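# Stack a 96-well plate from nest N1 onto N2

## Task

Pick up the 96-well plate in nest N1 and set it on top of the plate already in nest N2 so the two are fully nested, with the upper plate's well A1 directly above the lower plate's A1 (A1 is at each plate's clipped corner). The bottom plate has to remain lying flat in N2. Finish by opening the gripper and withdrawing the arm from the plates.

## Robot and tools

Setup: two six-joint arms, left_arm and right_arm, each with a parallel gripper. Viewed from the arms' side of the table, N1 is the right-hand nest and N2 the left-hand one. Each plate has one clipped corner, and that corner marks well A1. Now and then a loose object may get a brief shove from outside.

Scene frame: the origin sits on the table surface midway between the arms. +z is up, +x reaches out over the table, and left_arm is on the +y side. The arm names do not tell you which side of an image an arm appears on. The arm bases can be tilted. Mounting plates and the metal frame behind the arms are fixed obstacles. A "too close" warning counts a mounting plate, plus the half of the frame on that arm's side, as part of that arm.

Joint order, used in every row and every per-joint list: shoulder, elbow, wrist roll, wrist pitch, waist, wrist yaw. Stated ranges in rad: shoulder 0.000 to 3.142, elbow 0.000 to 3.142, wrist roll -2.094 to 2.094, wrist pitch -1.571 to 1.571, waist -2.618 to 3.054, wrist yaw -1.571 to 1.571. The true ends can differ from these by up to 0.036 rad either way.

Row format: 14 numbers, each in [-1, 1]. Both arms are always included. The first 7 are left_arm: six joint displacements in the order above, then the opening. The last 7 are the same for right_arm. The scale is per joint. A displacement of 1.0 equals 1.258 rad for the shoulder, 1.238 for the elbow, 2.022 for wrist roll, 2.073 for wrist pitch, 1.202 for the waist and 2.022 for wrist yaw. Opening is not an offset: +1 is fully open and -1 is closed.

execute_actions(actions): a list of up to 15 actions. Each action is a table of up to 15 rows, and each row lasts one 1/30 s step. If a table has fewer than 15 rows, its last row repeats until the action's 15 steps are used. Displacements are offsets from the joint angles when that action begins, not from the previous row. For the first action in a call, the base is the angles in the latest result. An empty list only returns the state and images. If any action asks a joint to go more than 0.036 rad past its stated end, that action is rejected for both arms. If the first action fails this check, or any action is malformed, the whole call is rejected and nothing moves. A joint pushed toward its real end stops there, and the result may say "joint sent to its limit". If that line is missing, it does not prove the joint has more room.

move(target, speed, blocking): target is a single 14-number row. Its displacements are offsets from the Joint positions in the latest result that lists them. They are not measured from where the arm happens to be when the move starts. The finger values take effect right away. All joints finish their paths together, so the hand usually traces a curve. speed is in rad/s and applies to the joint with the farthest to go: 0.01 to 2, default 0.5. A path lasts between 0.5 and 10 s and is cut off at 10 s. Moves do not avoid obstacles or the other arm. A faster move hits harder, and aiming further past a contact presses harder. The result adds a "move:" line with the outcome (done, off_target, moving, held, fault), limits=held or limits=none, and each arm's joint farthest from its target. With blocking=false the call returns after 0.5 s while the arm keeps going. Until a result shows the move has ended, further rows and moves are refused, so use wait or stop first.

wait(seconds): 0 to 10. Lets the scene run while every arm holds its last command. It returns early if a running move finishes. stop(): brakes a running move. Braking needs some distance, more at speed, and the fingers keep moving. zoom_image(camera, region): region is [x0, y0, x1, y1] in that camera's pixels, at most 504x504. The cameras are cam_head_left and cam_head_right (672x504) and cam_left_wrist and cam_right_wrist (616x616 fisheye). finished_scene(scene): pass the current scene's number. It ends the scene for good, so call it only after the plate is stacked, released and left undisturbed.

Results: each gripper's end_effector_position (m) and end_effector_quat_wxyz, both in the scene frame. This point lies between the pads, about 1 cm behind the fingertips. The fingers point along the gripper's +z and close along its y. The reported position gets less accurate at long reach. Also reported: Joint positions and Joint velocities (per arm, six joints then the pad gap in m, 0.094 when fully open), Joint targets (where the joints are currently being driven), grip_measured (opening on the command scale, possibly off by about 1 mm), torques (these carry offsets and noise) and per-step joint readings, where HELD marks steps that were held back. "joint command not followed" means a clearance check changed the joint targets.

Motion limits: on each step a joint's target can lead its measured angle by at most 0.202 rad (waist), 0.258 (shoulder), 0.238 (elbow), 0.573 (wrist pitch) and 0.522 (yaw, roll). If the targets would carry the hand more than 70 mm from where it is, they are scaled back. A large change can therefore take several actions, and whatever is left undone has to be sent again. Arms droop when given zero displacements. To hold a pose, send displacements back to the pose you want, then zeros, and push further if the arm still falls short. The robot keeps executing your last command while you think.

Gripping: command an opening roughly 0.03 below grip_measured to hold firmly. A smaller margin gives a lighter hold. Pads push with about 50 to 62 N, with a brief spike at first contact. Plan the approach with the cameras (calibration is given), lift the plate clear, line the clipped corners up over N2, lower slowly, and release only a few mm above the lower plate. Long drops, slams, hard pushes, arm-to-arm contact and knocking anything off the table are all failures or penalties. Holding a load for a long time heats the motors: MOTOR HOT appears at 75 °C, the arm halts at 90 °C, and it goes limp at 100 °C (an OVER-TEMPERATURE FAULT).

Each tool is called after ">>>" as name([rows], argument=value, ...), one row to a line, values as JSON.

## Session

I'll start by looking at the current state.

>>> execute_actions(actions=[])

Scene clock: 0.00 s.
left_arm: end_effector_position=(+0.1264, +0.3600, +0.2458) grip_measured=+1.000 end_effector_quat_wxyz=(-0.155, -0.261, +0.953, +0.010) | right_arm: end_effector_position=(+0.1043, +0.0286, +0.2691) grip_measured=+1.000 end_effector_quat_wxyz=(-0.074, +0.996, -0.008, +0.048)
Joint names: [shoulder, elbow, wrist roll, wrist pitch, waist, wrist yaw]
Joint positions: left_arm=[ 0.882  0.536 -0.166 -1.185  0.44   0.03   0.094] | right_arm=[ 1.453  0.889 -1.839 -0.769  1.199  0.412  0.094]
Joint velocities: left_arm=[-0.002  0.007  0.022  0.022  0.002 -0.051  0.   ] | right_arm=[ 0.007 -0.002  0.007 -0.051 -0.032  0.022  0.   ]
Joint torques (N m, as the arm reports them, + toward a larger angle): no reading
Joint targets: left_arm=[0.876 0.545 -0.167 -1.185 0.440 0.028] | right_arm=[1.445 0.898 -1.839 -0.775 1.205 0.406]

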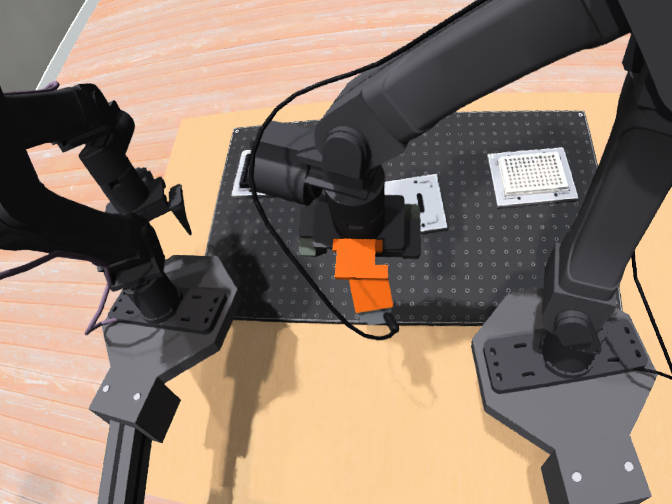

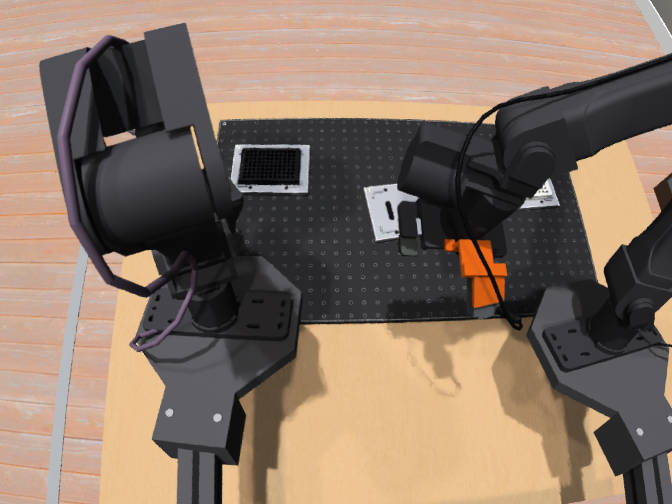

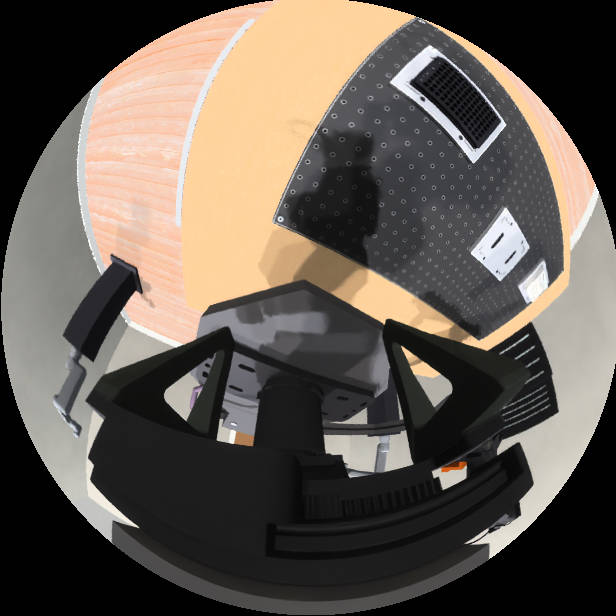

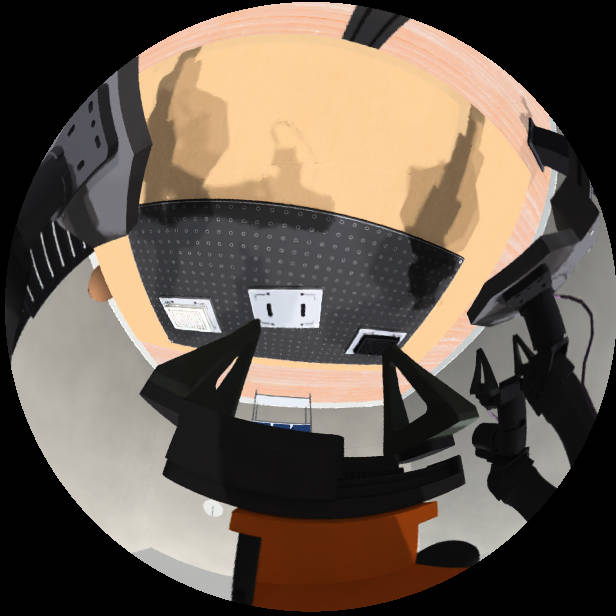

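>>> zoom_image(camera="cam_head_left", region=[460, 120, 620, 240])

>>> zoom_image(camera="cam_head_right", region=[200, 110, 420, 260])

Region (460, 120, 620, 240) of cam_head_left's 672x504 image, scaled by 3.150, with more detail than that image has; it fills the top 378 rows of this view, and the rest is white.

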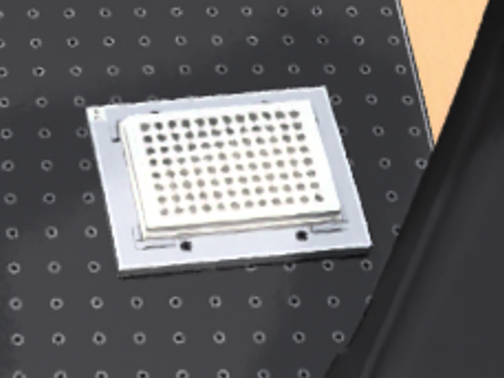

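Region (200, 110, 420, 260) of cam_head_right's 672x504 image, scaled by 2.291, with more detail than that image has; it fills the top 344 rows of this view, and the rest is white.

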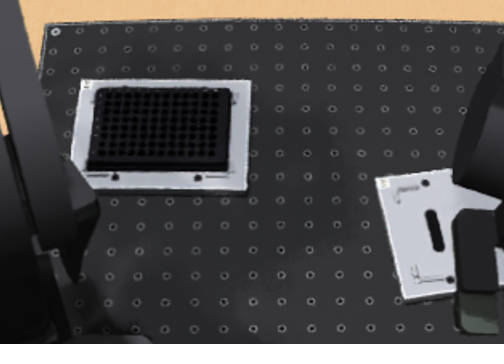

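>>> zoom_image(camera="cam_head_left", region=[480, 140, 540, 185])

>>> zoom_image(camera="cam_head_right", region=[225, 135, 320, 205])

>>> zoom_image(camera="cam_head_right", region=[355, 175, 435, 250])

Region (480, 140, 540, 185) of cam_head_left's 672x504 image, scaled by 8.400, with more detail than that image has; it fills the top 378 rows of this view, and the rest is white.

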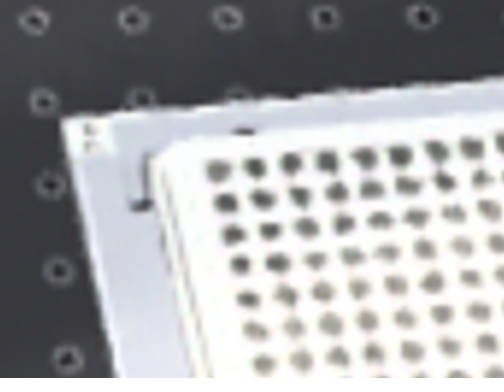

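Region (225, 135, 320, 205) of cam_head_right's 672x504 image, scaled by 5.305, with more detail than that image has; it fills the top 371 rows of this view, and the rest is white.

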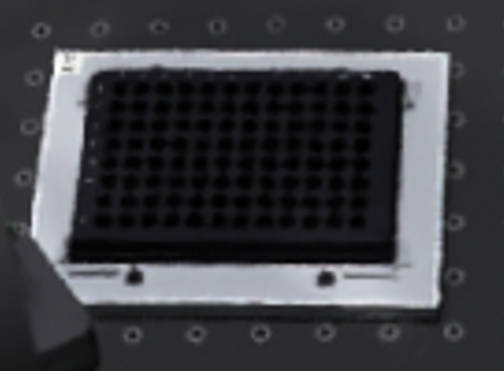

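Region (355, 175, 435, 250) of cam_head_right's 672x504 image, scaled by 6.300, with more detail than that image has; it fills the top 472 rows of this view, and the rest is white.

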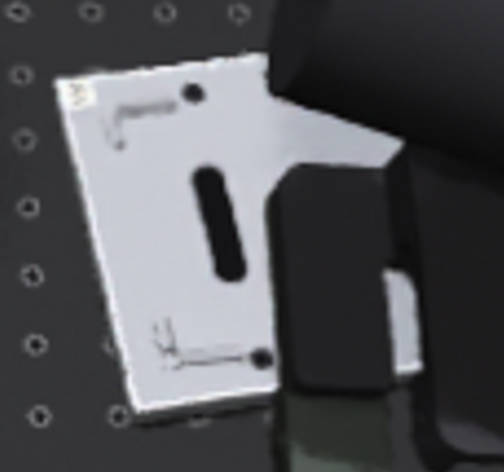

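>>> move(target=[0,0,0,0,0.4,0,1, 0,0,0,0,-0.7,0,1], speed=0.8)

Scene clock: 120.53 s.
left_arm: end_effector_position=(+0.1001, +0.4043, +0.2532) grip_measured=+1.000 end_effector_quat_wxyz=(-0.142, -0.474, +0.867, +0.054) | right_arm: end_effector_position=(+0.2474, -0.1532, +0.2124) grip_measured=+1.000 end_effector_quat_wxyz=(+0.095, +0.917, -0.381, +0.068)
Joint names: [shoulder, elbow, wrist roll, wrist pitch, waist, wrist yaw]
Joint positions: left_arm=[ 0.882  0.536 -0.166 -1.185  0.91   0.033  0.094] | right_arm=[ 1.453  0.889 -1.839 -0.769  0.36   0.416  0.094]
Joint velocities: left_arm=[ 0.017  0.007 -0.007  0.007 -0.007 -0.022  0.   ] | right_arm=[ 0.002  0.007 -0.022 -0.066  0.012  0.022  0.   ]
Joint torques (N m, as the arm reports them, + toward a larger angle): left_arm=[-1.44  3.97  0.   -0.29  0.83 -0.12] | right_arm=[-6.91  4.94  0.   -0.02  0.92  0.08]
Joint targets: left_arm=[0.882 0.536 -0.166 -1.185 0.921 0.030] | right_arm=[1.453 0.889 -1.839 -0.769 0.358 0.412]
move: done; limits=none; left_arm: farthest joint: the waist, 0.011 radians from its target (0.481 radians at the start); right_arm: farthest joint: the wrist yaw, 0.004 radians from its target (0.000 radians at the start)
camera_calibration (this result's frames):
cam_left_wrist: T_world_to_cam=[[0.77428, -0.592648, -0.221941, 0.213925], [-0.338042, -0.683804, 0.646637, 0.168514], [-0.534993, -0.425653, -0.729796, 0.509196], [0, 0, 0, 1]] pos_world=[0.163743, 0.458754, 0.310121]
cam_right_wrist: T_world_to_cam=[[0.577082, 0.78118, -0.238192, 0.0427935], [0.663113, -0.277947, 0.695001, -0.330297], [0.476716, -0.55902, -0.678409, 0.0595869], [0, 0, 0, 1]] pos_world=[0.165923, -0.0919244, 0.280174]

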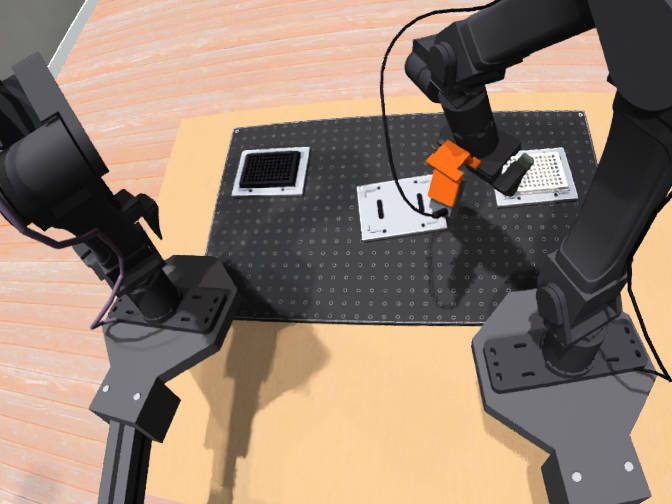

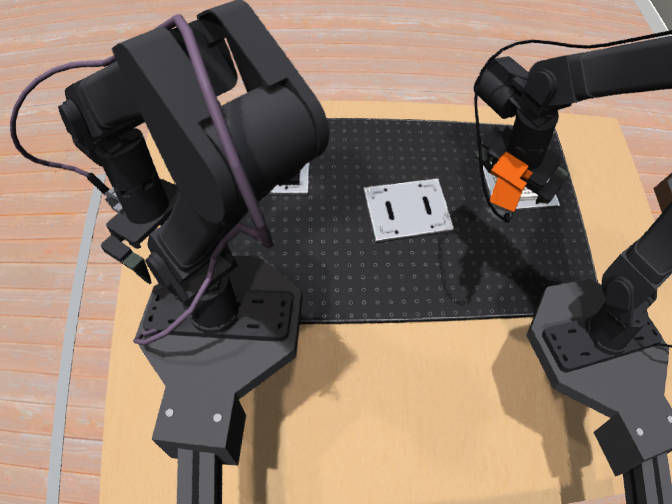

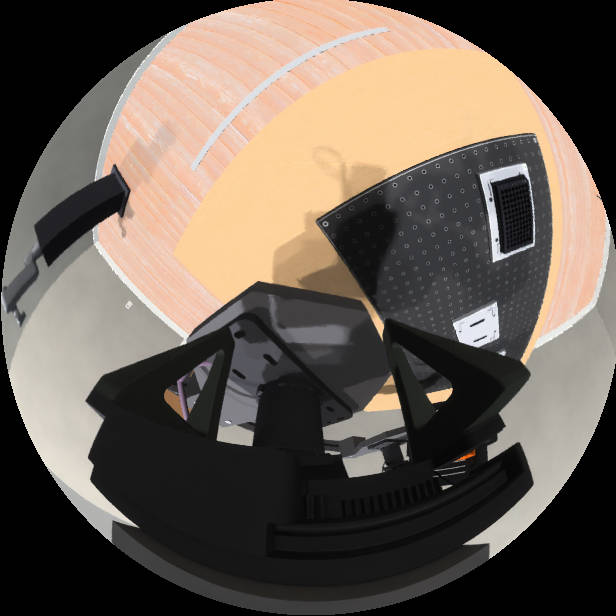

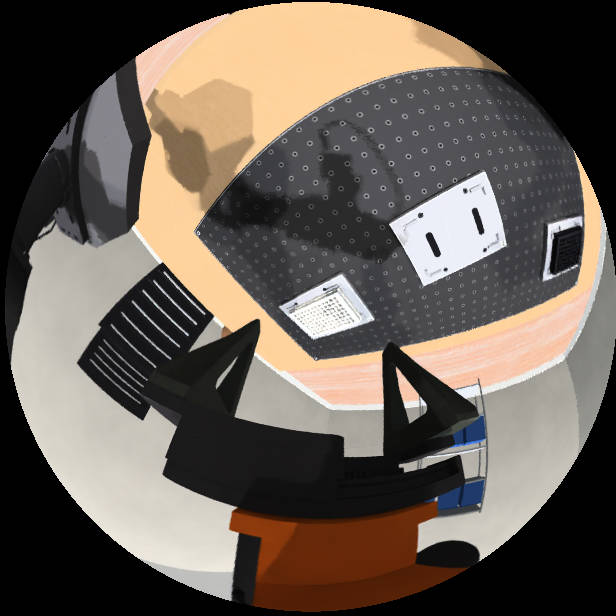

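>>> move(target=[0,0.32,0,0,0,0,1, 0,0,0,0,0,-0.2057,1], speed=0.8)

Scene clock: 165.73 s.
left_arm: end_effector_position=(+0.1905, +0.4701, +0.3367) grip_measured=+1.000 end_effector_quat_wxyz=(+0.032, -0.455, +0.883, +0.112) | right_arm: end_effector_position=(+0.2131, -0.0917, +0.2107) grip_measured=+1.000 end_effector_quat_wxyz=(-0.028, +0.917, -0.388, -0.088)
Joint names: [shoulder, elbow, wrist roll, wrist pitch, waist, wrist yaw]
Joint positions: left_arm=[ 0.882  0.905 -0.166 -1.182  0.91   0.033  0.094] | right_arm=[ 1.453  0.889 -1.839 -0.769  0.36   0.018  0.094]
Joint velocities: left_arm=[-0.002 -0.007  0.066 -0.007 -0.022 -0.037  0.   ] | right_arm=[-0.027  0.012 -0.037 -0.022 -0.002 -0.022  0.   ]
Joint torques (N m, as the arm reports them, + toward a larger angle): left_arm=[-2.3   6.64  0.    0.34  0.21 -0.08] | right_arm=[-6.92  4.89  0.01 -0.04  1.01 -0.4 ]
Joint targets: left_arm=[0.882 0.932 -0.166 -1.185 0.910 0.033] | right_arm=[1.453 0.889 -1.839 -0.769 0.360 -0.000]
move: off_target (left_arm); limits=none; left_arm: farthest joint: the elbow, 0.027 radians from its target (0.396 radians at the start); right_arm: farthest joint: the wrist yaw, 0.018 radians from its target (0.416 radians at the start)
camera_calibration (this result's frames):
cam_left_wrist: T_world_to_cam=[[0.775145, -0.604799, -0.182672, 0.193866], [-0.525812, -0.777863, 0.344167, 0.371932], [-0.350246, -0.170728, -0.920967, 0.555824], [0, 0, 0, 1]] pos_world=[0.239967, 0.501457, 0.419302]
cam_right_wrist: T_world_to_cam=[[0.568304, 0.819966, -0.0684583, -0.0162223], [0.761842, -0.492933, 0.420253, -0.272115], [0.310848, -0.290986, -0.904821, 0.216774], [0, 0, 0, 1]] pos_world=[0.149145, -0.0577549, 0.309388]

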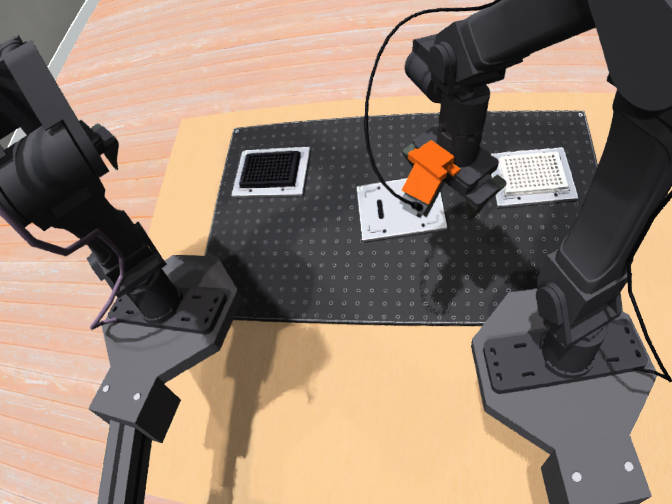

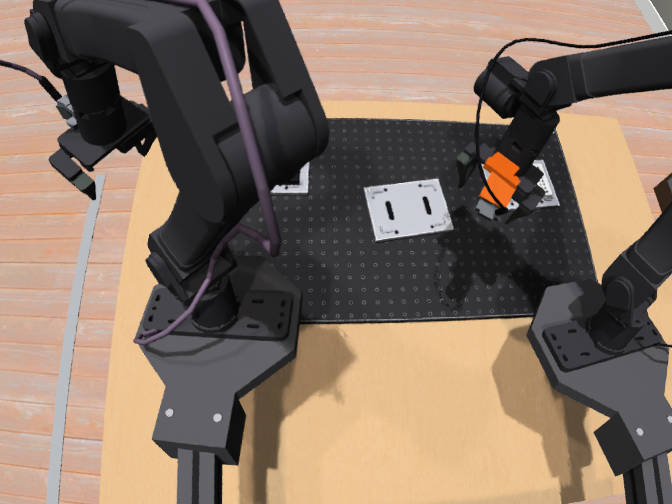

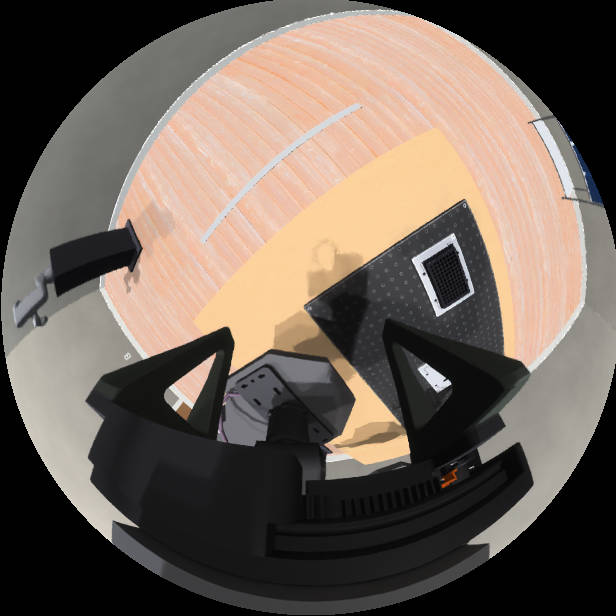

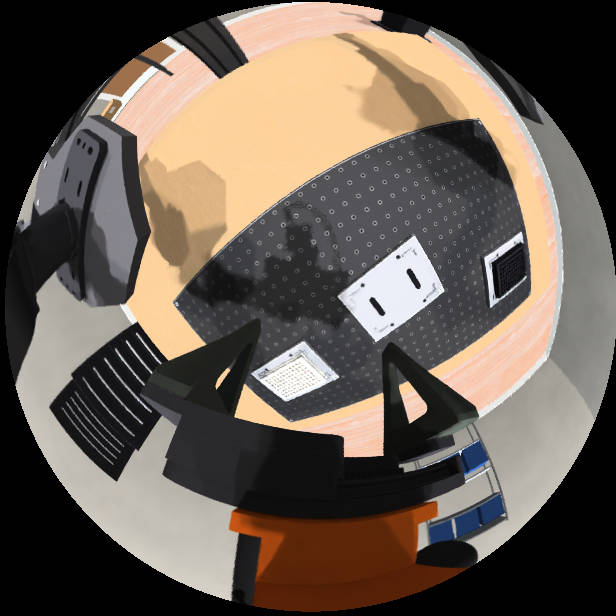

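>>> zoom_image(camera="cam_right_wrist", region=[240, 320, 360, 420])

>>> zoom_image(camera="cam_head_left", region=[200, 90, 640, 340])

Region (240, 320, 360, 420) of cam_right_wrist's 616x616 image, scaled by 4.200, with more detail than that image has.

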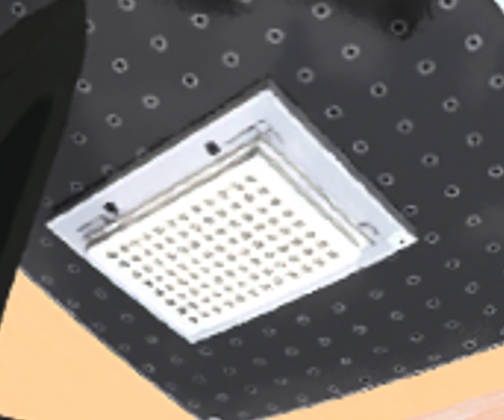

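Region (200, 90, 640, 340) of cam_head_left's 672x504 image, scaled by 1.145, with more detail than that image has; it fills the top 286 rows of this view, and the rest is white.

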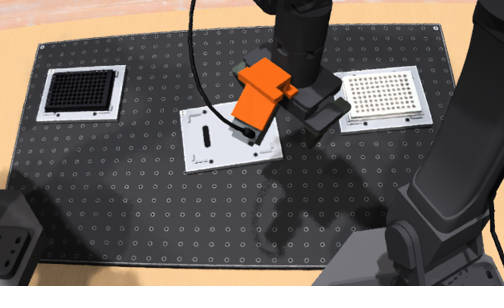

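>>> zoom_image(camera="cam_head_left", region=[200, 225, 420, 325])

>>> zoom_image(camera="cam_head_left", region=[420, 100, 640, 260])

Region (200, 225, 420, 325) of cam_head_left's 672x504 image, scaled by 2.291, with more detail than that image has; it fills the top 229 rows of this view, and the rest is white.

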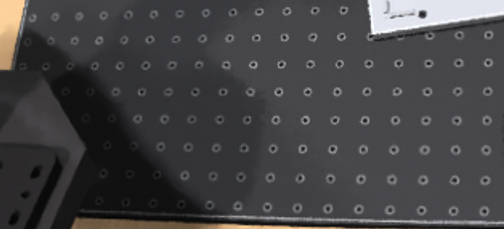

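Region (420, 100, 640, 260) of cam_head_left's 672x504 image, scaled by 2.291, with more detail than that image has; it fills the top 367 rows of this view, and the rest is white.

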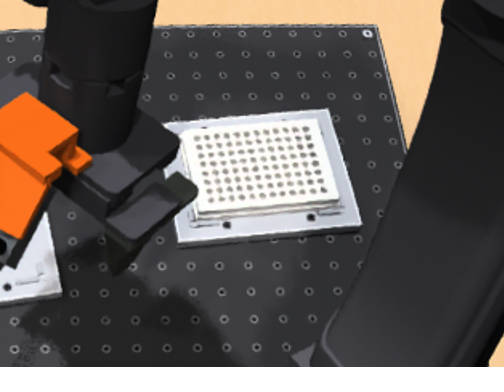

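>>> move(target=[0.6948,0.2456,0.82,0.2417,-0.7712,-0.0539,1, 0.2798,0.3401,0.0598,0.026,-0.5075,-0.0168,1], speed=0.8)

Scene clock: 288.70 s.
left_arm: end_effector_position=(+0.3866, +0.3027, +0.1626) grip_measured=+1.000 end_effector_quat_wxyz=(-0.016, +0.703, +0.711, -0.016) | right_arm: end_effector_position=(+0.3594, -0.2649, +0.1644) grip_measured=+1.000 end_effector_quat_wxyz=(-0.013, -0.732, +0.681, +0.008)
Joint names: [shoulder, elbow, wrist roll, wrist pitch, waist, wrist yaw]
Joint positions: left_arm=[ 1.756  1.174  1.483 -0.685 -0.013 -0.075  0.094] | right_arm=[ 1.802  1.279 -1.723 -0.719 -0.247 -0.001  0.094]
Joint velocities: left_arm=[-0.022 -0.017  0.037 -0.037 -0.012  0.037  0.   ] | right_arm=[ 0.007 -0.012  0.022 -0.007 -0.002 -0.022  0.   ]
Joint torques (N m, as the arm reports them, + toward a larger angle): left_arm=[-7.97  5.83  0.07  0.1  -0.84  0.01] | right_arm=[-10.7    7.38   0.05   0.06  -0.39  -0.19]
Joint targets: left_arm=[1.756 1.209 1.492 -0.681 -0.017 -0.076] | right_arm=[1.804 1.310 -1.718 -0.715 -0.250 -0.016]
move: off_target (left_arm, right_arm); limits=none; left_arm: farthest joint: the elbow, 0.035 radians from its target (0.304 radians at the start); right_arm: farthest joint: the elbow, 0.031 radians from its target (0.421 radians at the start)
camera_calibration (this result's frames):
cam_left_wrist: T_world_to_cam=[[-0.998045, 0.0482244, 0.039752, 0.360422], [0.0614634, 0.872573, 0.484602, -0.344707], [-0.0113169, 0.486098, -0.873831, 0.0980164], [0, 0, 0, 1]] pos_world=[0.382014, 0.235755, 0.238368]
cam_right_wrist: T_world_to_cam=[[0.961906, 0.24742, -0.116277, -0.245772], [0.268117, -0.770744, 0.577985, -0.371588], [0.0533849, -0.587143, -0.807721, 0.0771591], [0, 0, 0, 1]] pos_world=[0.33192, -0.180287, 0.248517]

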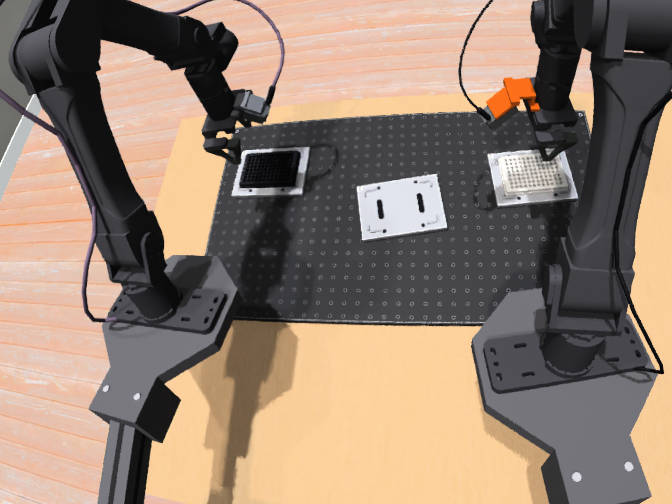

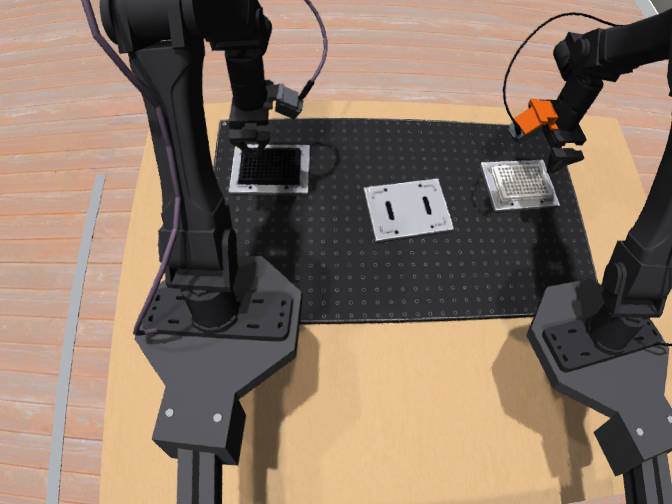

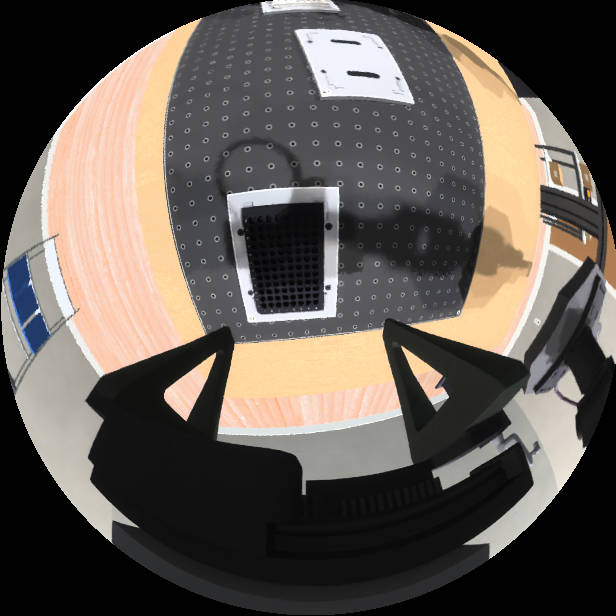

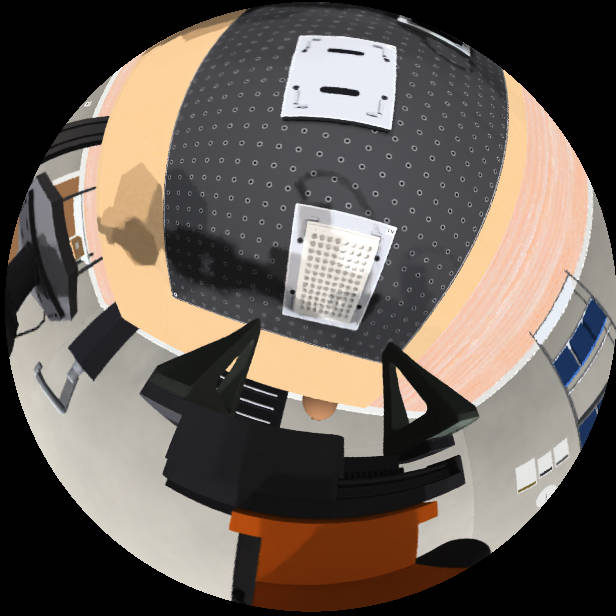

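>>> zoom_image(camera="cam_right_wrist", region=[270, 190, 410, 340])

>>> zoom_image(camera="cam_left_wrist", region=[215, 175, 355, 335])

Region (270, 190, 410, 340) of cam_right_wrist's 616x616 image, scaled by 3.360, with more detail than that image has; it fills the left 470 columns of this view, and the rest is white.

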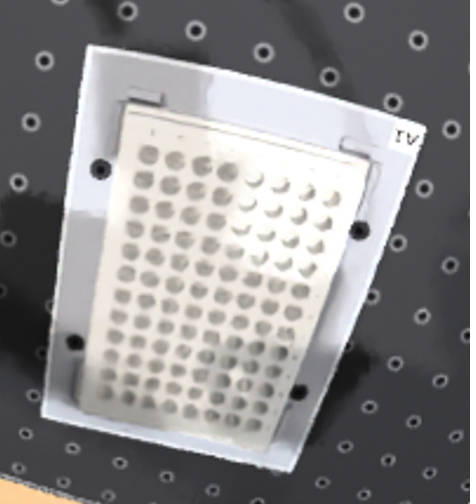

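Region (215, 175, 355, 335) of cam_left_wrist's 616x616 image, scaled by 3.150, with more detail than that image has; it fills the left 441 columns of this view, and the rest is white.

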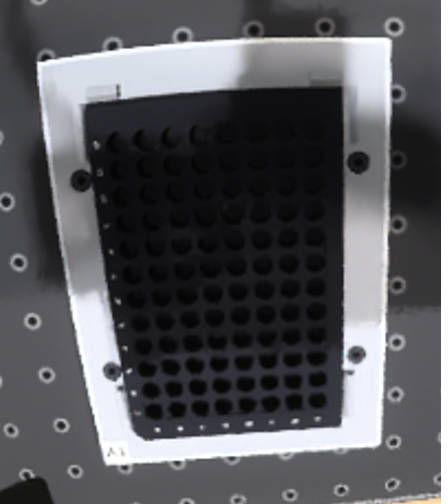

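>>> zoom_image(camera="cam_right_wrist", region=[200, 290, 450, 440])

>>> zoom_image(camera="cam_head_left", region=[470, 90, 610, 220])

Region (200, 290, 450, 440) of cam_right_wrist's 616x616 image, scaled by 2.016, with more detail than that image has; it fills the top 302 rows of this view, and the rest is white.

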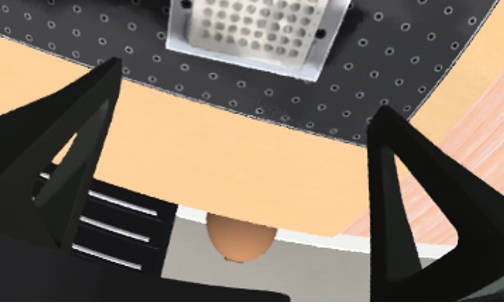

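Region (470, 90, 610, 220) of cam_head_left's 672x504 image, scaled by 3.600, with more detail than that image has; it fills the top 468 rows of this view, and the rest is white.

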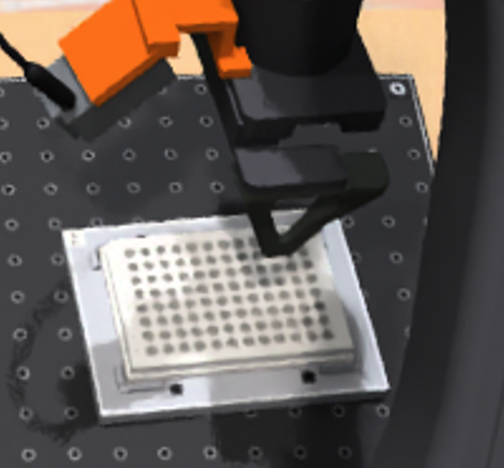

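>>> move(target=[0,0.0283,0.0045,0.0019,-0.0033,-0.0005,1, 0.1587,-0.035,-0.0249,0.1411,-0.0304,-0.02,1], speed=0.4)

Scene clock: 348.93 s.
left_arm: end_effector_position=(+0.3866, +0.3028, +0.1626) grip_measured=+1.000 end_effector_quat_wxyz=(-0.016, +0.704, +0.710, -0.016) | right_arm: end_effector_position=(+0.3720, -0.2748, +0.0873) grip_measured=+1.000 end_effector_quat_wxyz=(-0.009, +0.738, -0.674, +0.008)
Joint names: [shoulder, elbow, wrist roll, wrist pitch, waist, wrist yaw]
Joint positions: left_arm=[ 1.756  1.174  1.484 -0.685 -0.013 -0.075  0.094] | right_arm=[ 2.006  1.249 -1.768 -0.433 -0.275 -0.026  0.094]
Joint velocities: left_arm=[-0.007 -0.022 -0.007 -0.051 -0.002 -0.095  0.   ] | right_arm=[ 0.017  0.017 -0.066  0.007 -0.027 -0.051  0.   ]
Joint torques (N m, as the arm reports them, + toward a larger angle): left_arm=[-8.01  5.87  0.07  0.09 -0.83  0.01] | right_arm=[-12.01   3.2   -0.05   0.21  -0.87  -0.22]
Joint targets: left_arm=[1.756 1.210 1.492 -0.681 -0.017 -0.076] | right_arm=[2.002 1.236 -1.773 -0.426 -0.283 -0.042]
move: off_target (left_arm); limits=none; left_arm: farthest joint: the elbow, 0.035 radians from its target (0.035 radians at the start); right_arm: farthest joint: the wrist yaw, 0.015 radians from its target (0.041 radians at the start)
camera_calibration (this result's frames):
cam_left_wrist: T_world_to_cam=[[-0.99799, 0.0493694, 0.0397379, 0.360059], [0.0624611, 0.872342, 0.484891, -0.345129], [-0.0107262, 0.486398, -0.873672, 0.0976383], [0, 0, 0, 1]] pos_world=[0.381939, 0.235803, 0.238345]
cam_right_wrist: T_world_to_cam=[[0.96152, 0.267374, -0.0631638, -0.263432], [0.252973, -0.771967, 0.583157, -0.333151], [0.107161, -0.576696, -0.8099, -0.00855592], [0, 0, 0, 1]] pos_world=[0.338491, -0.191681, 0.170711]

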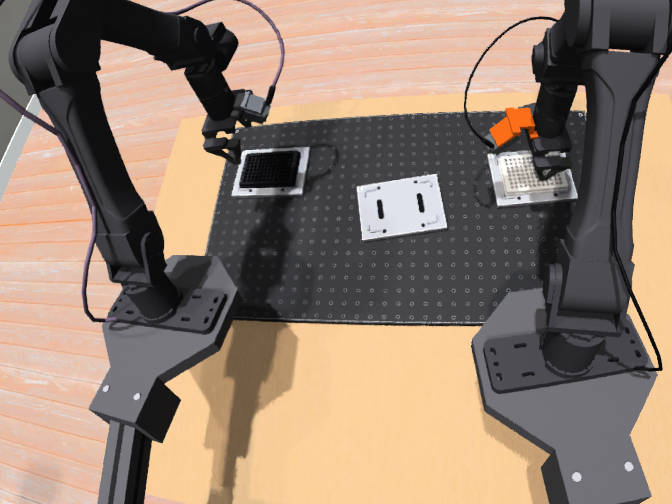

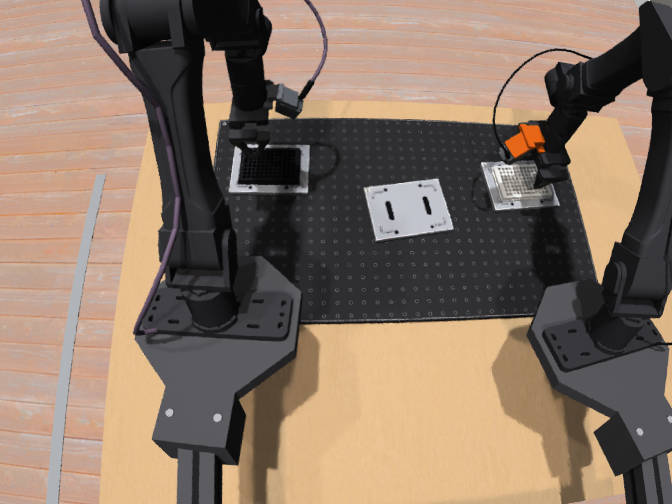

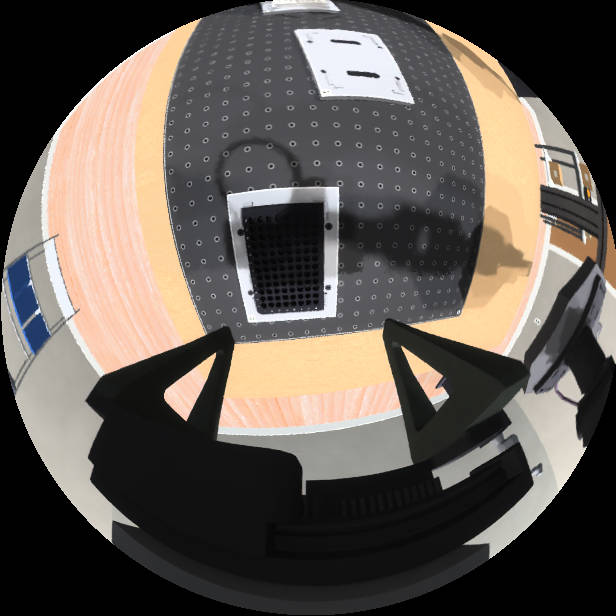

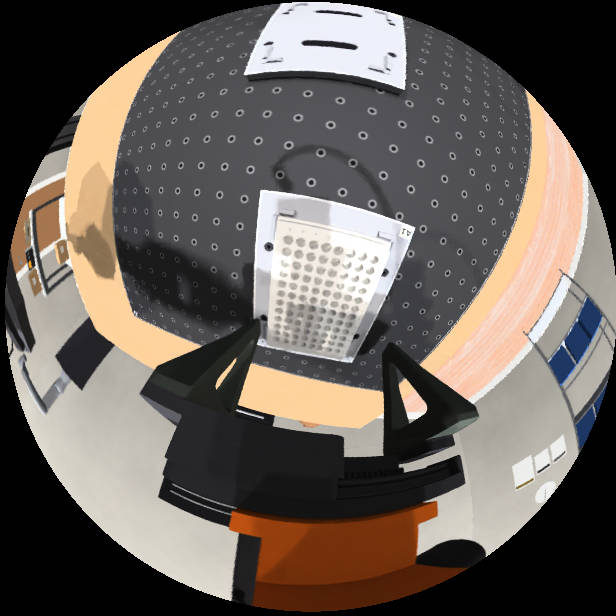

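>>> zoom_image(camera="cam_right_wrist", region=[230, 180, 430, 380])

Region (230, 180, 430, 380) of cam_right_wrist's 616x616 image, scaled by 2.520, with more detail than that image has.

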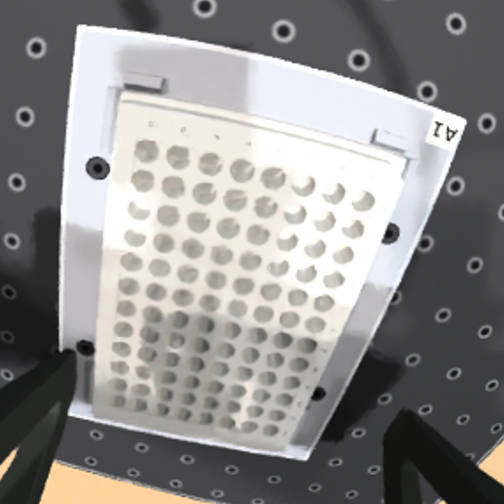

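>>> move(target=[0,0.012,0,0,0,0,1, 0.0382,-0.0191,0,0.0222,-0.0106,0,1], speed=0.1)

Scene clock: 407.33 s.
left_arm: end_effector_position=(+0.3866, +0.3028, +0.1626) grip_measured=+1.000 end_effector_quat_wxyz=(-0.016, +0.704, +0.710, -0.016) | right_arm: end_effector_position=(+0.3691, -0.2769, +0.0709) grip_measured=+1.000 end_effector_quat_wxyz=(-0.006, +0.737, -0.676, +0.005)
Joint names: [shoulder, elbow, wrist roll, wrist pitch, waist, wrist yaw]
Joint positions: left_arm=[ 1.756  1.174  1.484 -0.685 -0.013 -0.075  0.094] | right_arm=[ 2.053  1.249 -1.768 -0.394 -0.28  -0.026  0.094]
Joint velocities: left_arm=[ 0.007  0.002 -0.066 -0.007 -0.012 -0.037  0.   ] | right_arm=[ 0.012 -0.002  0.007  0.037 -0.007 -0.007  0.   ]
Joint torques (N m, as the arm reports them, + toward a larger angle): left_arm=[-8.    4.55  0.    0.06 -0.57  0.01] | right_arm=[-11.58   2.12   0.02   0.17  -0.9   -0.03]
Joint targets: left_arm=[1.756 1.189 1.484 -0.685 -0.013 -0.075] | right_arm=[2.054 1.225 -1.768 -0.387 -0.288 -0.026]
move: off_target (right_arm); limits=none; left_arm: farthest joint: the elbow, 0.014 radians from its target (0.014 radians at the start); right_arm: farthest joint: the elbow, 0.023 radians from its target (0.023 radians at the start)
camera_calibration (this result's frames):
cam_left_wrist: T_world_to_cam=[[-0.99799, 0.0493694, 0.0397379, 0.360059], [0.0624611, 0.872342, 0.484891, -0.345129], [-0.0107262, 0.486398, -0.873672, 0.0976383], [0, 0, 0, 1]] pos_world=[0.381939, 0.235803, 0.238345]
cam_right_wrist: T_world_to_cam=[[0.962189, 0.263036, -0.0707383, -0.262033], [0.253994, -0.772648, 0.581809, -0.324946], [0.0983812, -0.577778, -0.810243, -0.0197617], [0, 0, 0, 1]] pos_world=[0.336604, -0.193563, 0.154509]

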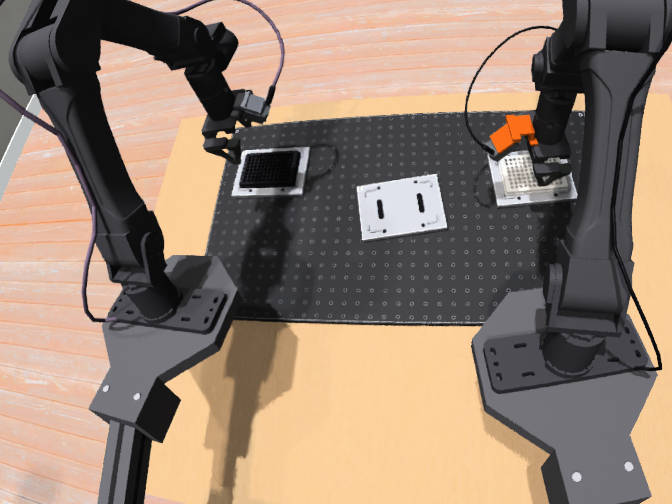

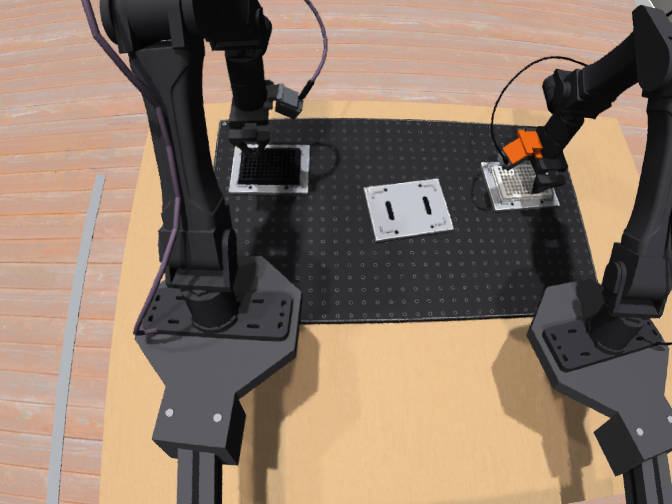

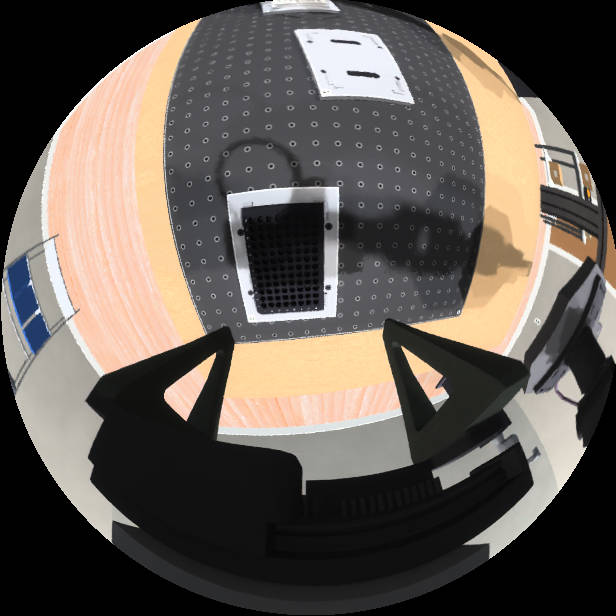

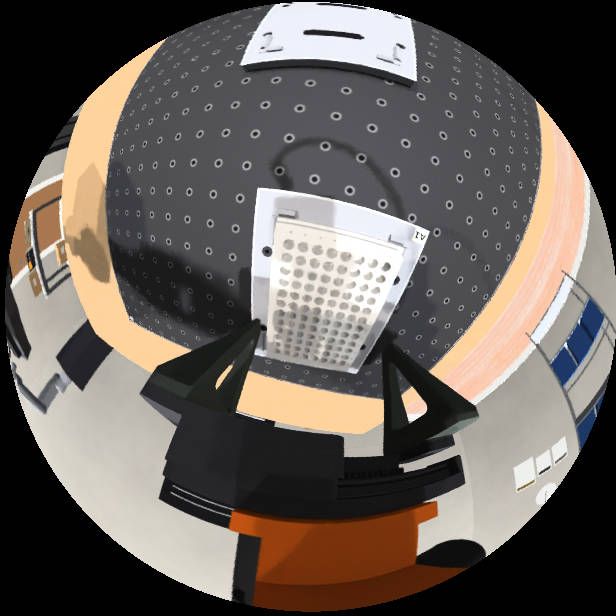

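>>> zoom_image(camera="cam_right_wrist", region=[230, 200, 430, 400])

Region (230, 200, 430, 400) of cam_right_wrist's 616x616 image, scaled by 2.520, with more detail than that image has.

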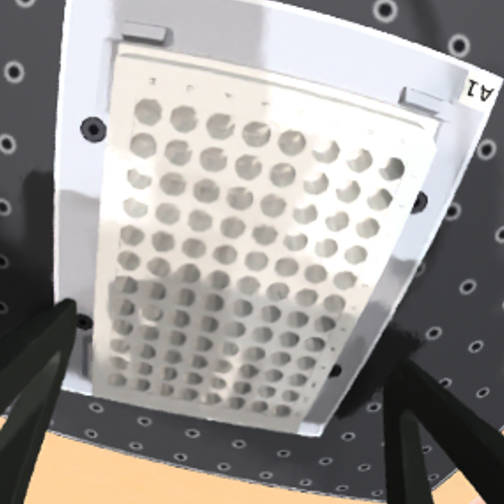

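>>> zoom_image(camera="cam_right_wrist", region=[235, 295, 305, 375])

>>> zoom_image(camera="cam_right_wrist", region=[350, 310, 420, 390])

Region (235, 295, 305, 375) of cam_right_wrist's 616x616 image, scaled by 6.300, with more detail than that image has; it fills the left 441 columns of this view, and the rest is white.

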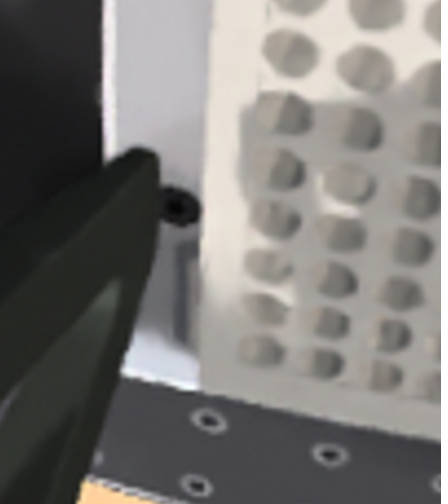

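Region (350, 310, 420, 390) of cam_right_wrist's 616x616 image, scaled by 6.300, with more detail than that image has; it fills the left 441 columns of this view, and the rest is white.

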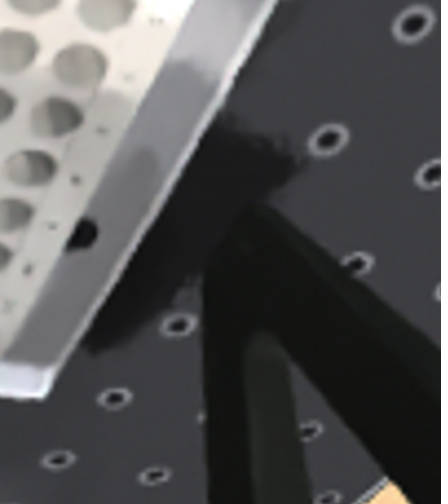

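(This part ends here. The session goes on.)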